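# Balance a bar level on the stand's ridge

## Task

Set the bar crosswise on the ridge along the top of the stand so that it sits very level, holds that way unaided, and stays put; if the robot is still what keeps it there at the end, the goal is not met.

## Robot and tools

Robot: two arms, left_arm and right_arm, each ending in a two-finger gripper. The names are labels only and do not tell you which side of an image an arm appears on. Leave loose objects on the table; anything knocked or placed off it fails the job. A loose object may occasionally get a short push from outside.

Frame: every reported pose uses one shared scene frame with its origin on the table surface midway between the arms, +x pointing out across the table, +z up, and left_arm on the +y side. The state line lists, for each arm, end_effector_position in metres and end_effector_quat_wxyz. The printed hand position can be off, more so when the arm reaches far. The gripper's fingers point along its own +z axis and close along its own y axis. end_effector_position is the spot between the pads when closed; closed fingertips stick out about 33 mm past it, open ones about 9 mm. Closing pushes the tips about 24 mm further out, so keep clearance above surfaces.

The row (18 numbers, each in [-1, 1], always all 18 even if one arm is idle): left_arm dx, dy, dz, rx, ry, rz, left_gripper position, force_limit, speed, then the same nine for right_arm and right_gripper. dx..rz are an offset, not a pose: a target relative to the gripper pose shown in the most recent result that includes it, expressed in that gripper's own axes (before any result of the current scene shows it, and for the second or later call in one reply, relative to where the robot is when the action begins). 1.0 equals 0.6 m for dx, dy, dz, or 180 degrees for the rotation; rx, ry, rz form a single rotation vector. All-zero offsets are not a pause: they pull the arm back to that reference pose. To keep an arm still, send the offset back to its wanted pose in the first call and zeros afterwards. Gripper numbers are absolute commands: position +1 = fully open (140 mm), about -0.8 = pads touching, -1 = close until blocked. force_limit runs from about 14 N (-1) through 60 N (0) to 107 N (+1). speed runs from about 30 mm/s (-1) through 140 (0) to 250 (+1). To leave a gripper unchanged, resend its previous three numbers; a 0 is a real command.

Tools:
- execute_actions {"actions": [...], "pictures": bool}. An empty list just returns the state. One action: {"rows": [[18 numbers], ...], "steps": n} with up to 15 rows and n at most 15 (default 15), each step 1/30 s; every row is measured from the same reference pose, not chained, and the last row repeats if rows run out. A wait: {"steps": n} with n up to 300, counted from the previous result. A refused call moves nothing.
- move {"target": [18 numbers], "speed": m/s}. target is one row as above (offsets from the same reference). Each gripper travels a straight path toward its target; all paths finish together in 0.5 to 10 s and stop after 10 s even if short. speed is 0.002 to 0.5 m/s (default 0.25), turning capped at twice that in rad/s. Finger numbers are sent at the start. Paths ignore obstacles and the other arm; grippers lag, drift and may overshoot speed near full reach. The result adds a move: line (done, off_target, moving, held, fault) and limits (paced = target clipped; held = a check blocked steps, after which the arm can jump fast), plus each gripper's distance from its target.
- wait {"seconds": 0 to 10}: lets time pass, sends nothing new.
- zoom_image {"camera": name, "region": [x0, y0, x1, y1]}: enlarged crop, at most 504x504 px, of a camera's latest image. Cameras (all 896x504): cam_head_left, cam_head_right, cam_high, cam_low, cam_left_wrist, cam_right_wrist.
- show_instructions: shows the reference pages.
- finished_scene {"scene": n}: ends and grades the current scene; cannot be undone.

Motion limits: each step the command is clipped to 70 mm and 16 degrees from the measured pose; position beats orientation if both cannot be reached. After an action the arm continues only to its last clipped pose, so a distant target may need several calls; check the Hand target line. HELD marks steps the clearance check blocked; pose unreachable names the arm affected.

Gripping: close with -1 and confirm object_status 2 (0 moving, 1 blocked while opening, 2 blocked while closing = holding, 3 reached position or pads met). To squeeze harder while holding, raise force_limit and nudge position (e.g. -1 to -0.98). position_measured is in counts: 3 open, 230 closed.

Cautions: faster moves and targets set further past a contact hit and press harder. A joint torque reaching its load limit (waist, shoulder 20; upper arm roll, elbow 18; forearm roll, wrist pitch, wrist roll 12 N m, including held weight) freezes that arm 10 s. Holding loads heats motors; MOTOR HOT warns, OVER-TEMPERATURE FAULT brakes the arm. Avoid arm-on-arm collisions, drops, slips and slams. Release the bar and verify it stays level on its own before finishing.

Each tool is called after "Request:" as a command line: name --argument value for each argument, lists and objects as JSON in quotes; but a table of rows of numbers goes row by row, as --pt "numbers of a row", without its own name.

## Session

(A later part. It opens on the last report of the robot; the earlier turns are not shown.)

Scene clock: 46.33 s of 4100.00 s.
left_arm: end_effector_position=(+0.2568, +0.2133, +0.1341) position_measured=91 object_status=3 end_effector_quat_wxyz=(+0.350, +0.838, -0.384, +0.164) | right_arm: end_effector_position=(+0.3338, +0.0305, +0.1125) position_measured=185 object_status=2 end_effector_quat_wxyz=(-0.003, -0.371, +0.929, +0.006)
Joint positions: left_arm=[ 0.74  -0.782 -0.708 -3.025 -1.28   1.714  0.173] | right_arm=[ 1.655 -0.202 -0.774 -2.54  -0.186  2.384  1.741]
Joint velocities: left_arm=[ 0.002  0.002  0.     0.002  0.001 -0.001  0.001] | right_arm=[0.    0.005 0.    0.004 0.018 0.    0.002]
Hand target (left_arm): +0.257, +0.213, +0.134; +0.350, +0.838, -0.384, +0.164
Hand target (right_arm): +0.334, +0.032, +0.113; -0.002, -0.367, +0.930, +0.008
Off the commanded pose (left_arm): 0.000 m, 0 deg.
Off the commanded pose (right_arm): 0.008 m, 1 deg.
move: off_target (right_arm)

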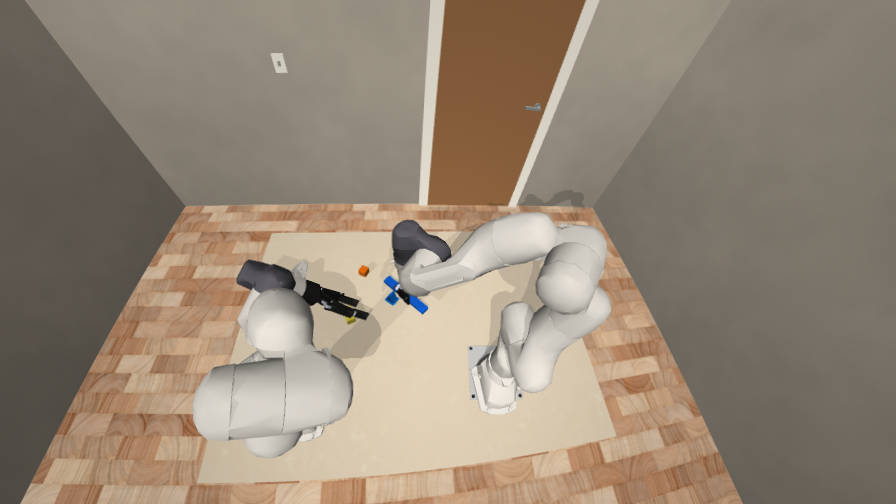

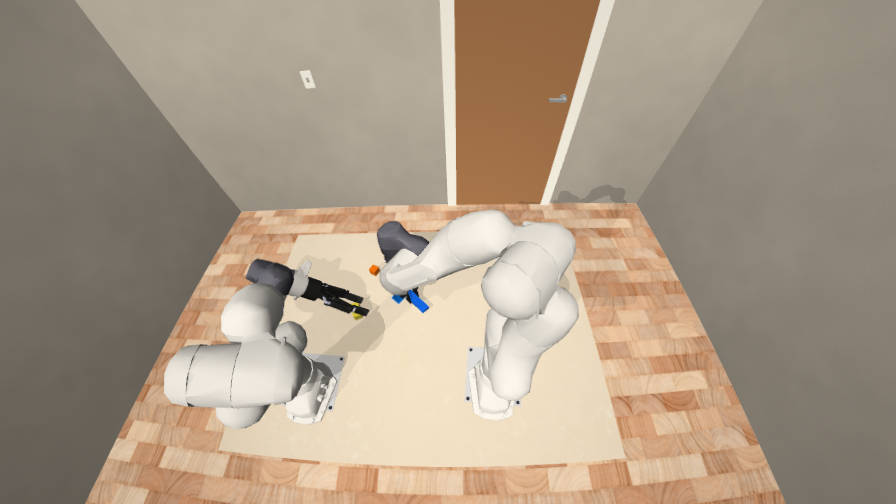

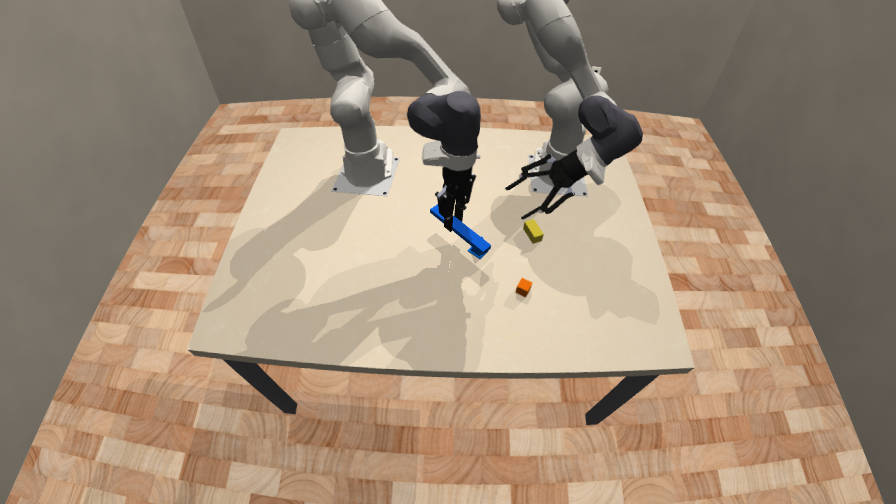

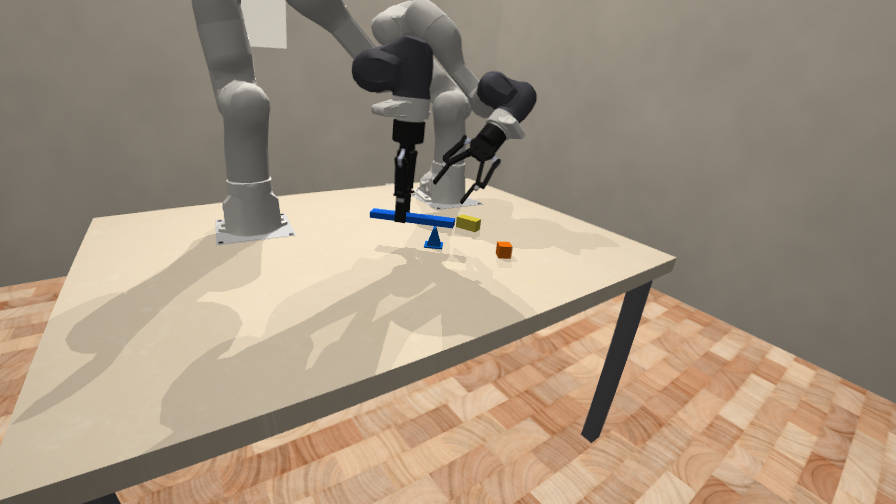

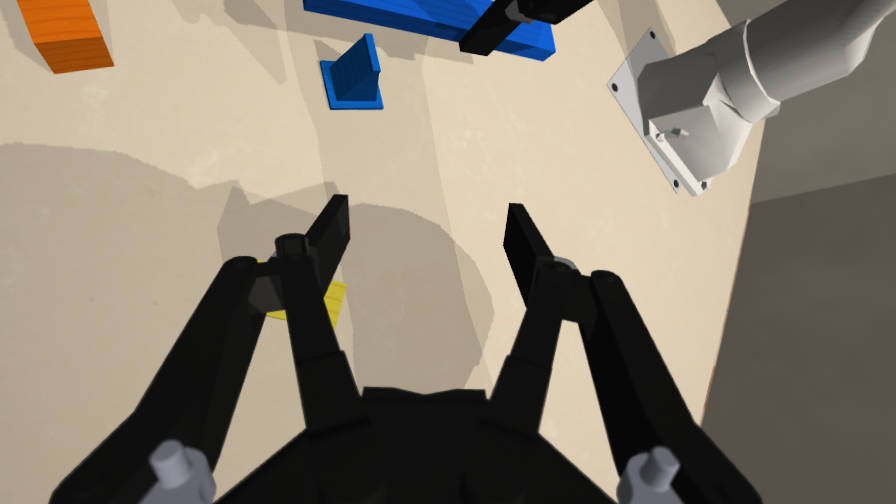

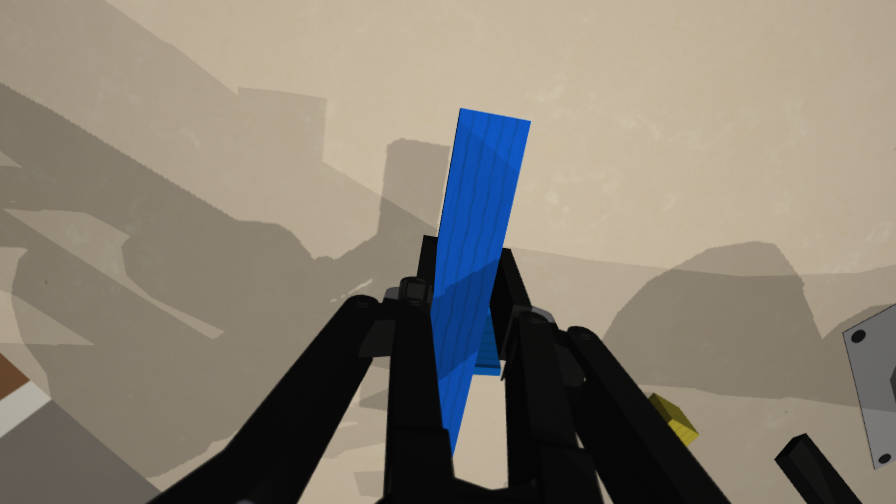

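Request:
move --target '[0.03,-0.06,0.06,0,0.1,0,0.3,0,0,-0.06,0.015,0.02,0,0,0,-1,0,-0.3]' --speed 0.05

Request:
zoom_image --camera "cam_low" --region '[360,190,500,260]'

Scene clock: 52.50 s of 4100.00 s.
left_arm: end_effector_position=(+0.2634, +0.2106, +0.1279) position_measured=91 object_status=3 end_effector_quat_wxyz=(+0.365, +0.837, -0.368, +0.178) | right_arm: end_effector_position=(+0.3535, +0.0598, +0.0994) position_measured=185 object_status=2 end_effector_quat_wxyz=(-0.003, -0.367, +0.930, +0.003)
Joint positions: left_arm=[ 0.798 -0.733 -0.756 -3.025 -1.339  1.715  0.217] | right_arm=[ 1.697 -0.033 -0.792 -2.439 -0.023  2.413  1.644]
Joint velocities: left_arm=[ 0.     0.     0.    -0.001  0.     0.     0.002] | right_arm=[-0.001  0.004 -0.001  0.003  0.01   0.001 -0.018]
Hand target (left_arm): +0.263, +0.211, +0.128; +0.365, +0.837, -0.368, +0.178
Hand target (right_arm): +0.354, +0.062, +0.100; -0.001, -0.372, +0.928, +0.005
Off the commanded pose (left_arm): 0.045 m, 15 deg.
Off the commanded pose (right_arm): 0.002 m, 1 deg.
move: held (left_arm); limits=held; held on 81 of 101 steps (left_arm), including the last (left_arm)
pose unreachable (left arm): on one or more control steps of this call this arm could not follow its commanded pose, so it was not sent that pose on those steps. On the call's last step it was still not sent that pose. It may still have moved: this result reports where it is.
cause: the commanded pose would bring two parts of the arm too close to each other (joints 2 (shoulder) to 5 (forearm roll) lie between them).

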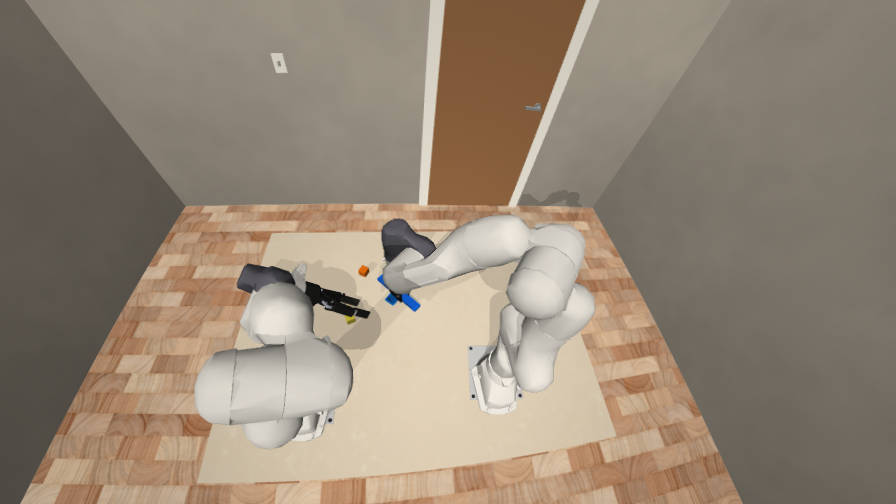

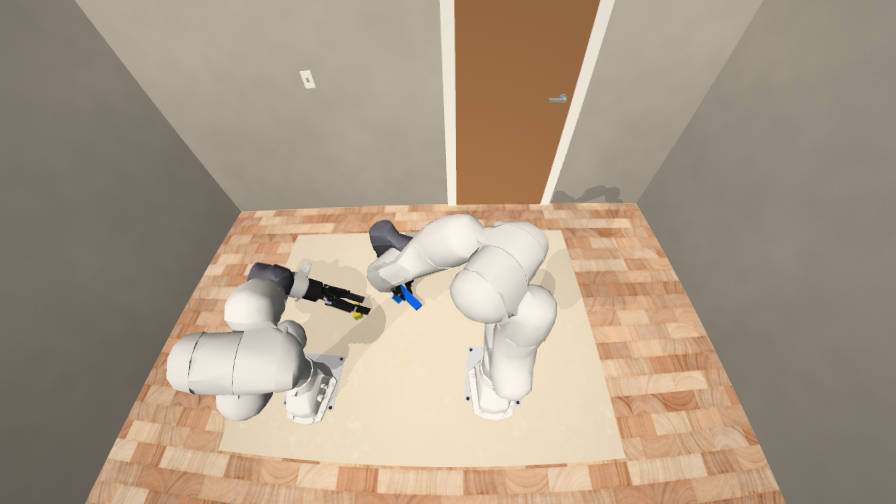

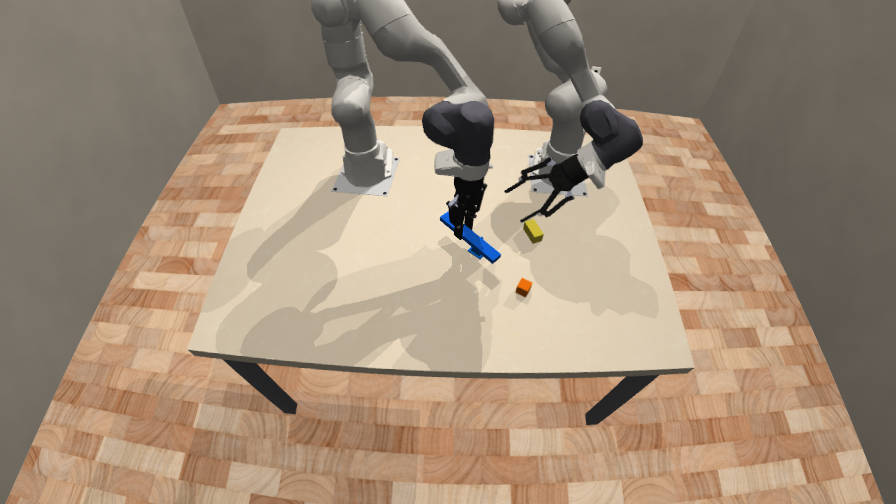

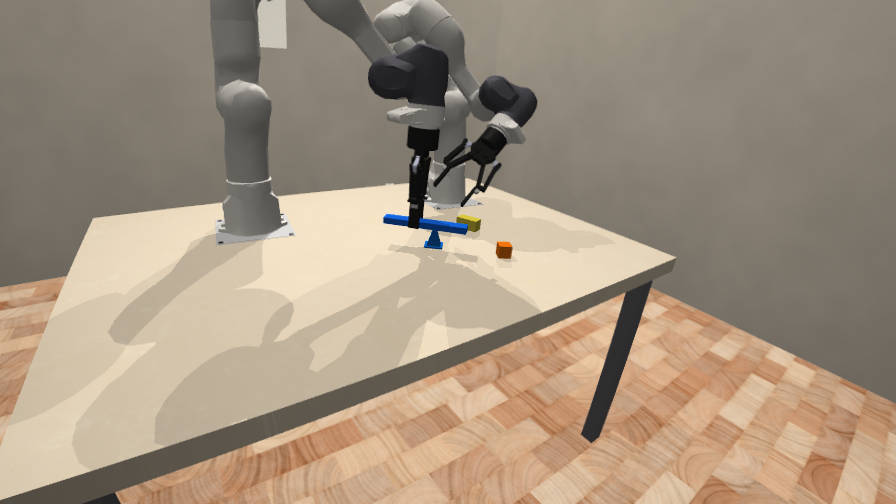

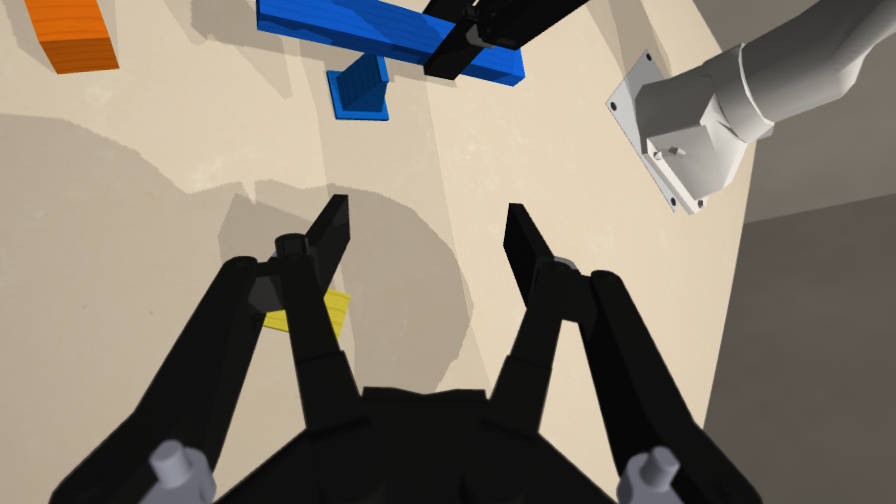

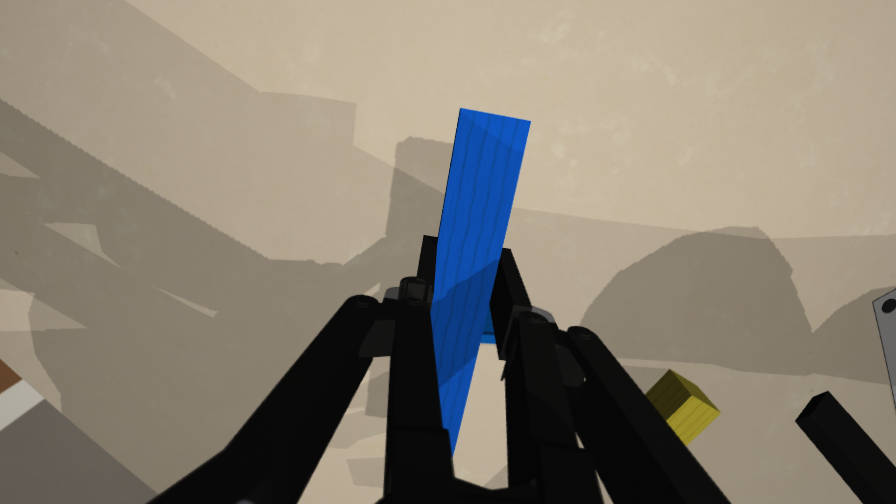

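Region (360, 190, 500, 260) of cam_low's 896x504 image, scaled by 3.600, with more detail than that image has.

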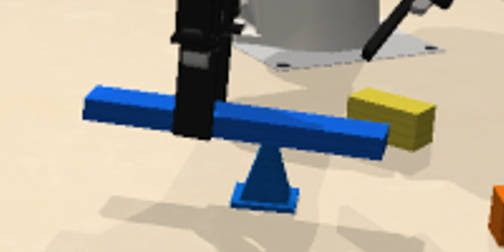

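Request:
move --target '[0,0,0,0,0,0,0.3,0,0,-0.012,0.005,0.012,0,0,-0.065,-1,0,-0.3]' --speed 0.03

Request:
zoom_image --camera "cam_low" --region '[360,190,500,260]'

Request:
zoom_image --camera "cam_left_wrist" --region '[200,0,560,140]'

Scene clock: 59.87 s of 4100.00 s.
left_arm: end_effector_position=(+0.2634, +0.2106, +0.1279) position_measured=91 object_status=3 end_effector_quat_wxyz=(+0.365, +0.837, -0.368, +0.178) | right_arm: end_effector_position=(+0.3609, +0.0676, +0.0961) position_measured=185 object_status=2 end_effector_quat_wxyz=(+0.002, -0.452, +0.892, +0.006)
Joint positions: left_arm=[ 0.798 -0.733 -0.756 -3.025 -1.339  1.715  0.217] | right_arm=[ 1.698  0.007 -0.792 -2.417  0.022  2.43   1.426]
Joint velocities: left_arm=[-0.001 -0.001  0.    -0.    -0.    -0.     0.001] | right_arm=[ 0.     0.003 -0.     0.003  0.003  0.002 -0.036]
Hand target (left_arm): +0.263, +0.211, +0.128; +0.365, +0.837, -0.368, +0.178
Hand target (right_arm): +0.357, +0.067, +0.092; -0.002, -0.460, +0.888, +0.003
Off the commanded pose (left_arm): 0.000 m, 0 deg.
Off the commanded pose (right_arm): 0.006 m, 1 deg.
After step 90, 0.80 s passed at rest.
move: off_target (right_arm)

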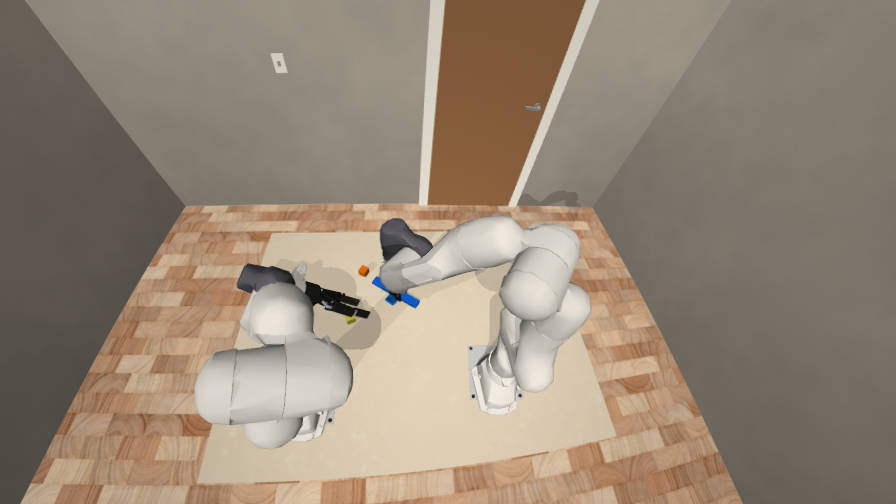

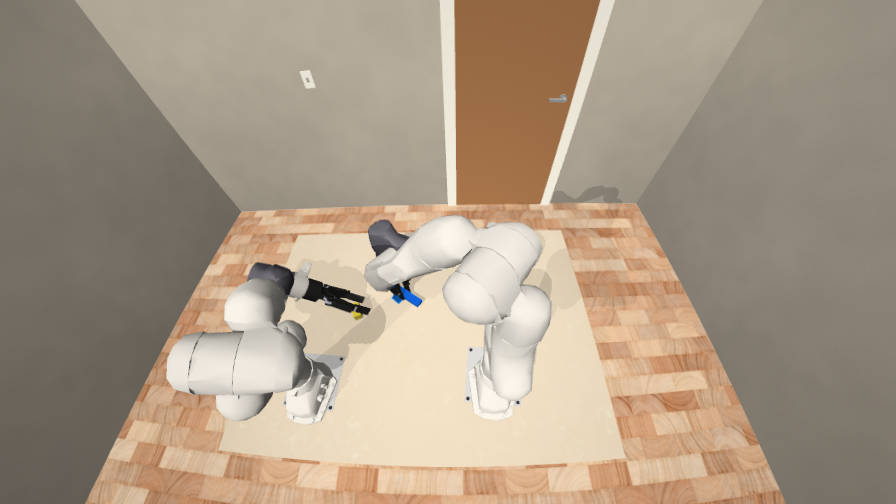

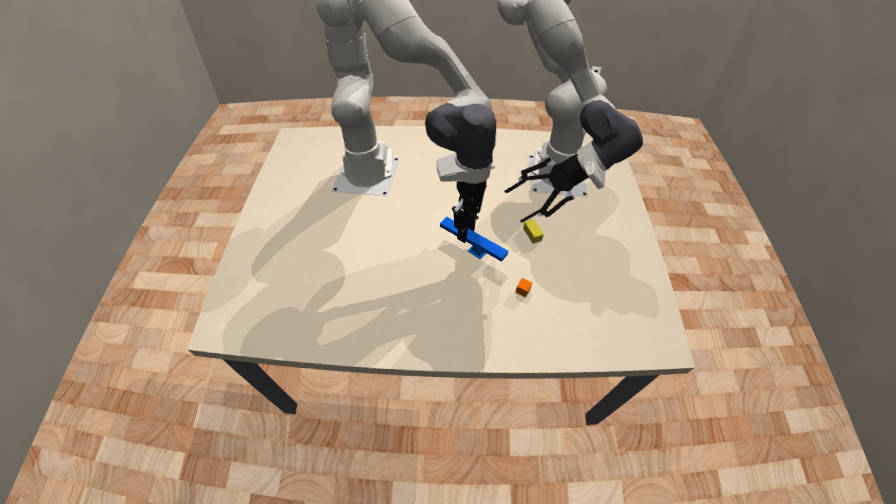

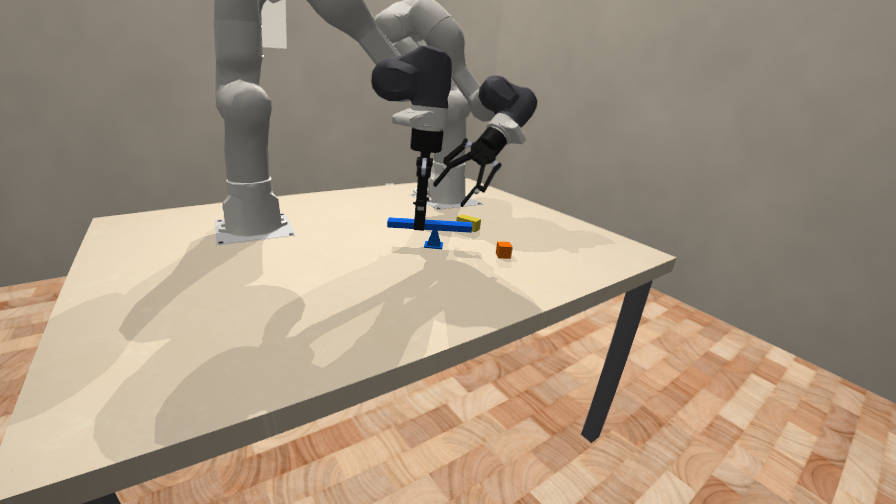

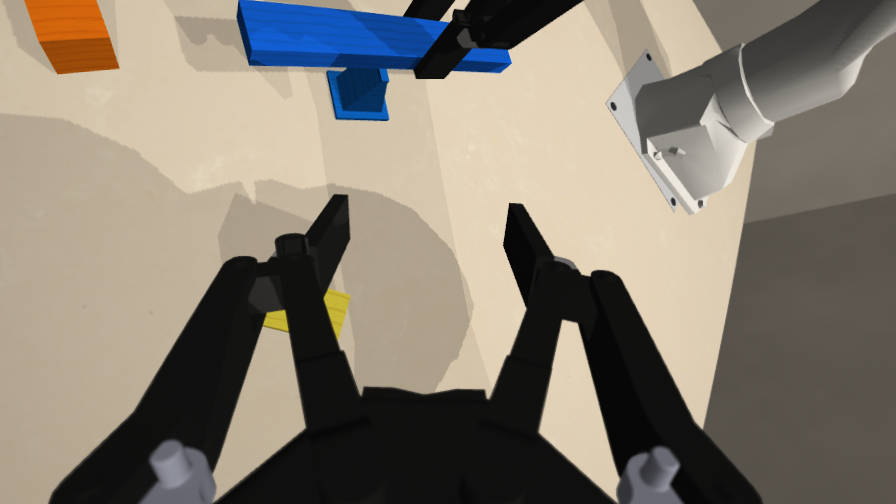

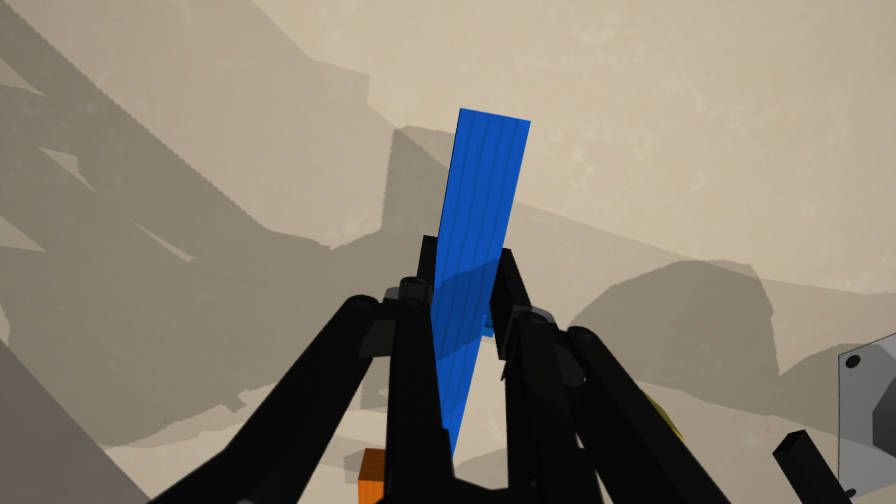

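Region (360, 190, 500, 260) of cam_low's 896x504 image, scaled by 3.600, with more detail than that image has.

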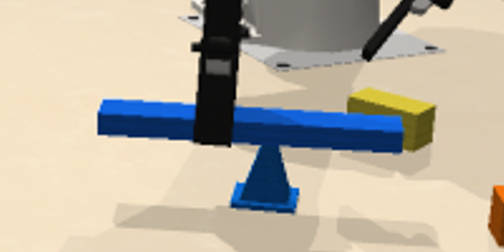

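Region (200, 0, 560, 140) of cam_left_wrist's 896x504 image, scaled by 1.400, with more detail than that image has.

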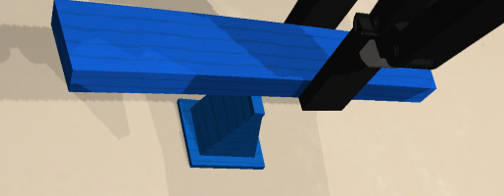

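Request:
move --target '[0,0,0,0,0,0,0.3,0,0,-0.012,0.0,0.011,0,0,0,-1,0,-0.3]' --speed 0.008

Request:
zoom_image --camera "cam_low" --region '[360,190,500,260]'

Request:
zoom_image --camera "cam_left_wrist" --region '[200,0,560,140]'

Scene clock: 66.03 s of 4100.00 s.
left_arm: end_effector_position=(+0.2634, +0.2106, +0.1279) position_measured=91 object_status=3 end_effector_quat_wxyz=(+0.365, +0.837, -0.368, +0.178) | right_arm: end_effector_position=(+0.3691, +0.0771, +0.0959) position_measured=185 object_status=2 end_effector_quat_wxyz=(+0.008, -0.449, +0.894, +0.010)
Joint positions: left_arm=[ 0.798 -0.733 -0.756 -3.025 -1.339  1.715  0.217] | right_arm=[ 1.698  0.041 -0.791 -2.392  0.065  2.442  1.4  ]
Joint velocities: left_arm=[-0.    -0.001 -0.001 -0.001 -0.     0.001 -0.   ] | right_arm=[ 0.001  0.005  0.001  0.002  0.006  0.003 -0.007]
Hand target (left_arm): +0.263, +0.211, +0.128; +0.365, +0.837, -0.368, +0.178
Hand target (right_arm): +0.365, +0.073, +0.090; +0.003, -0.452, +0.892, +0.005
Off the commanded pose (left_arm): 0.000 m, 0 deg.
Off the commanded pose (right_arm): 0.008 m, 1 deg.
After step 90, 1.77 s passed at rest.
move: off_target (right_arm)

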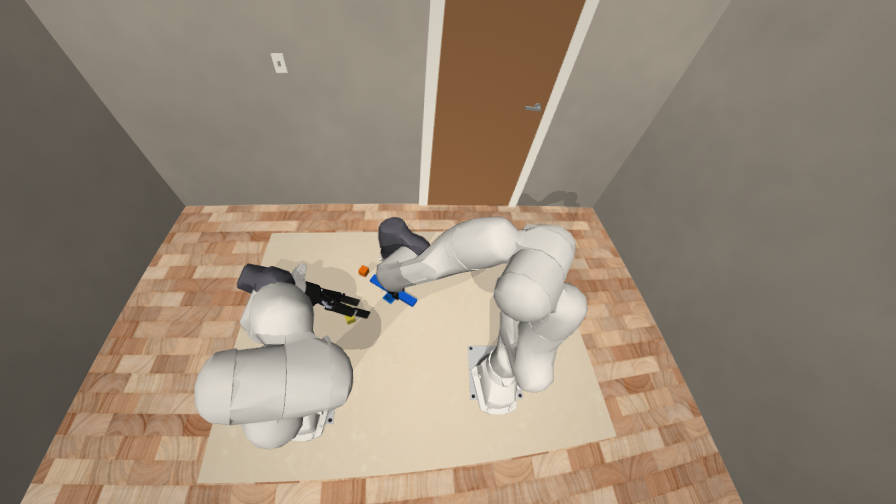

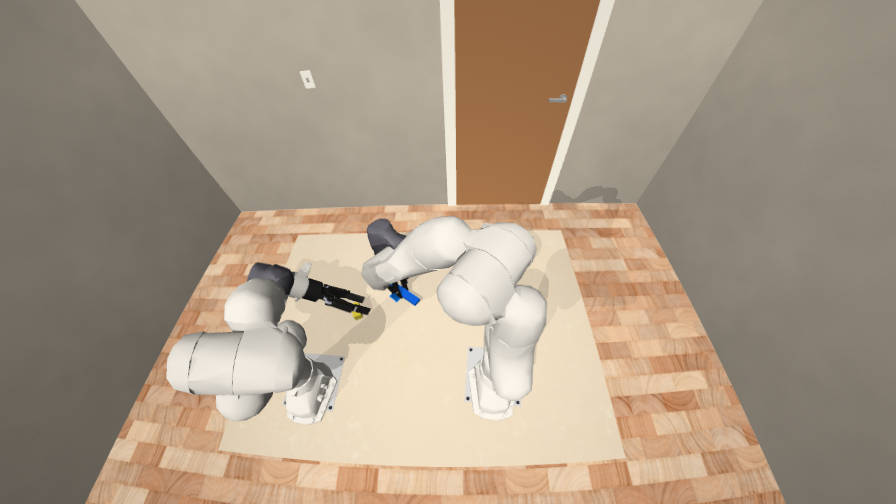

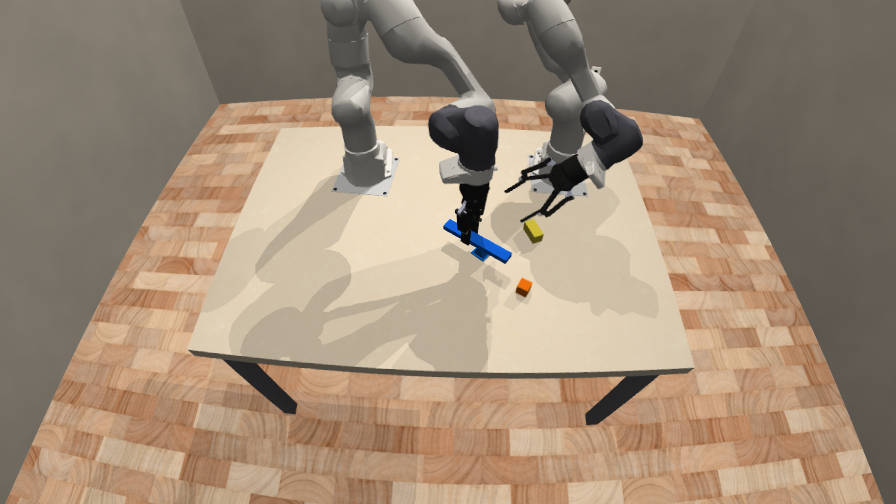

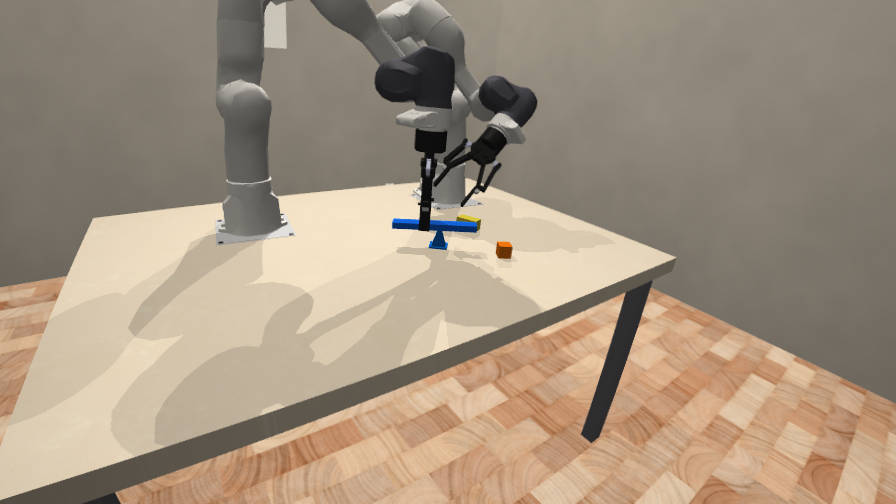

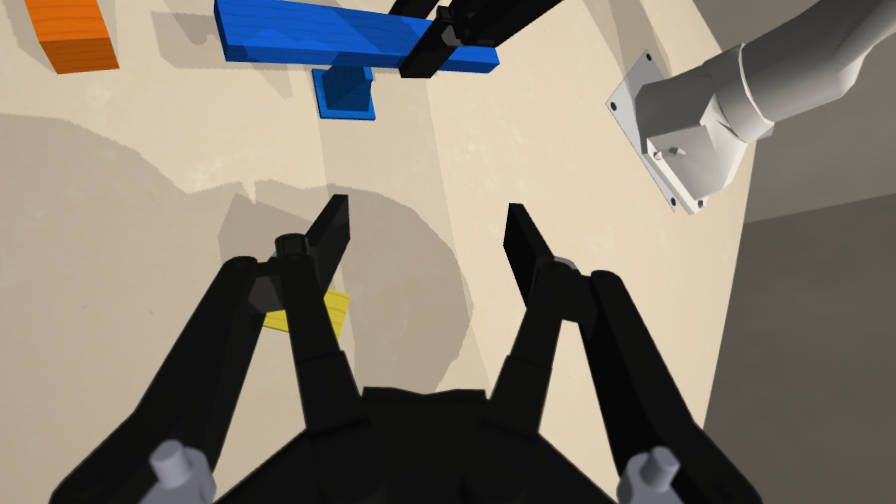

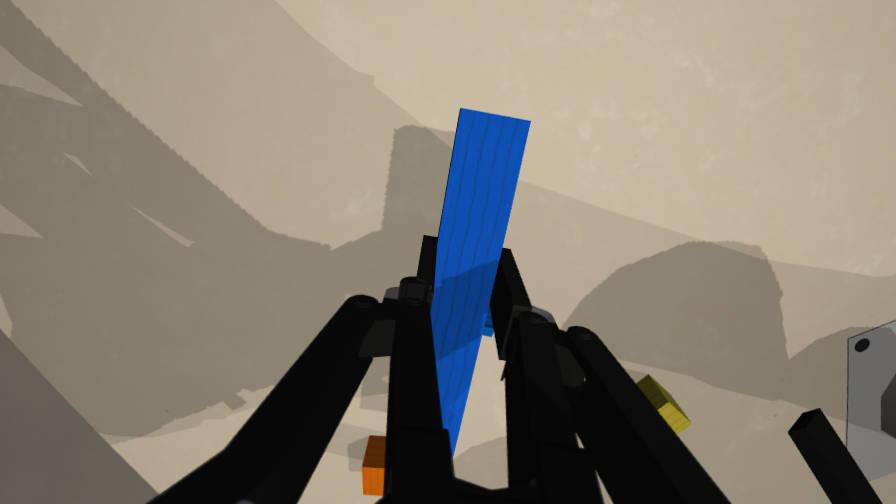

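Region (360, 190, 500, 260) of cam_low's 896x504 image, scaled by 3.600, with more detail than that image has.

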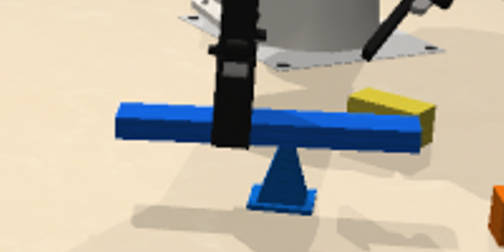

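Region (200, 0, 560, 140) of cam_left_wrist's 896x504 image, scaled by 1.400, with more detail than that image has.

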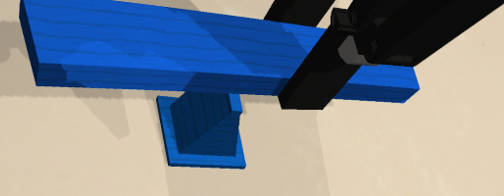

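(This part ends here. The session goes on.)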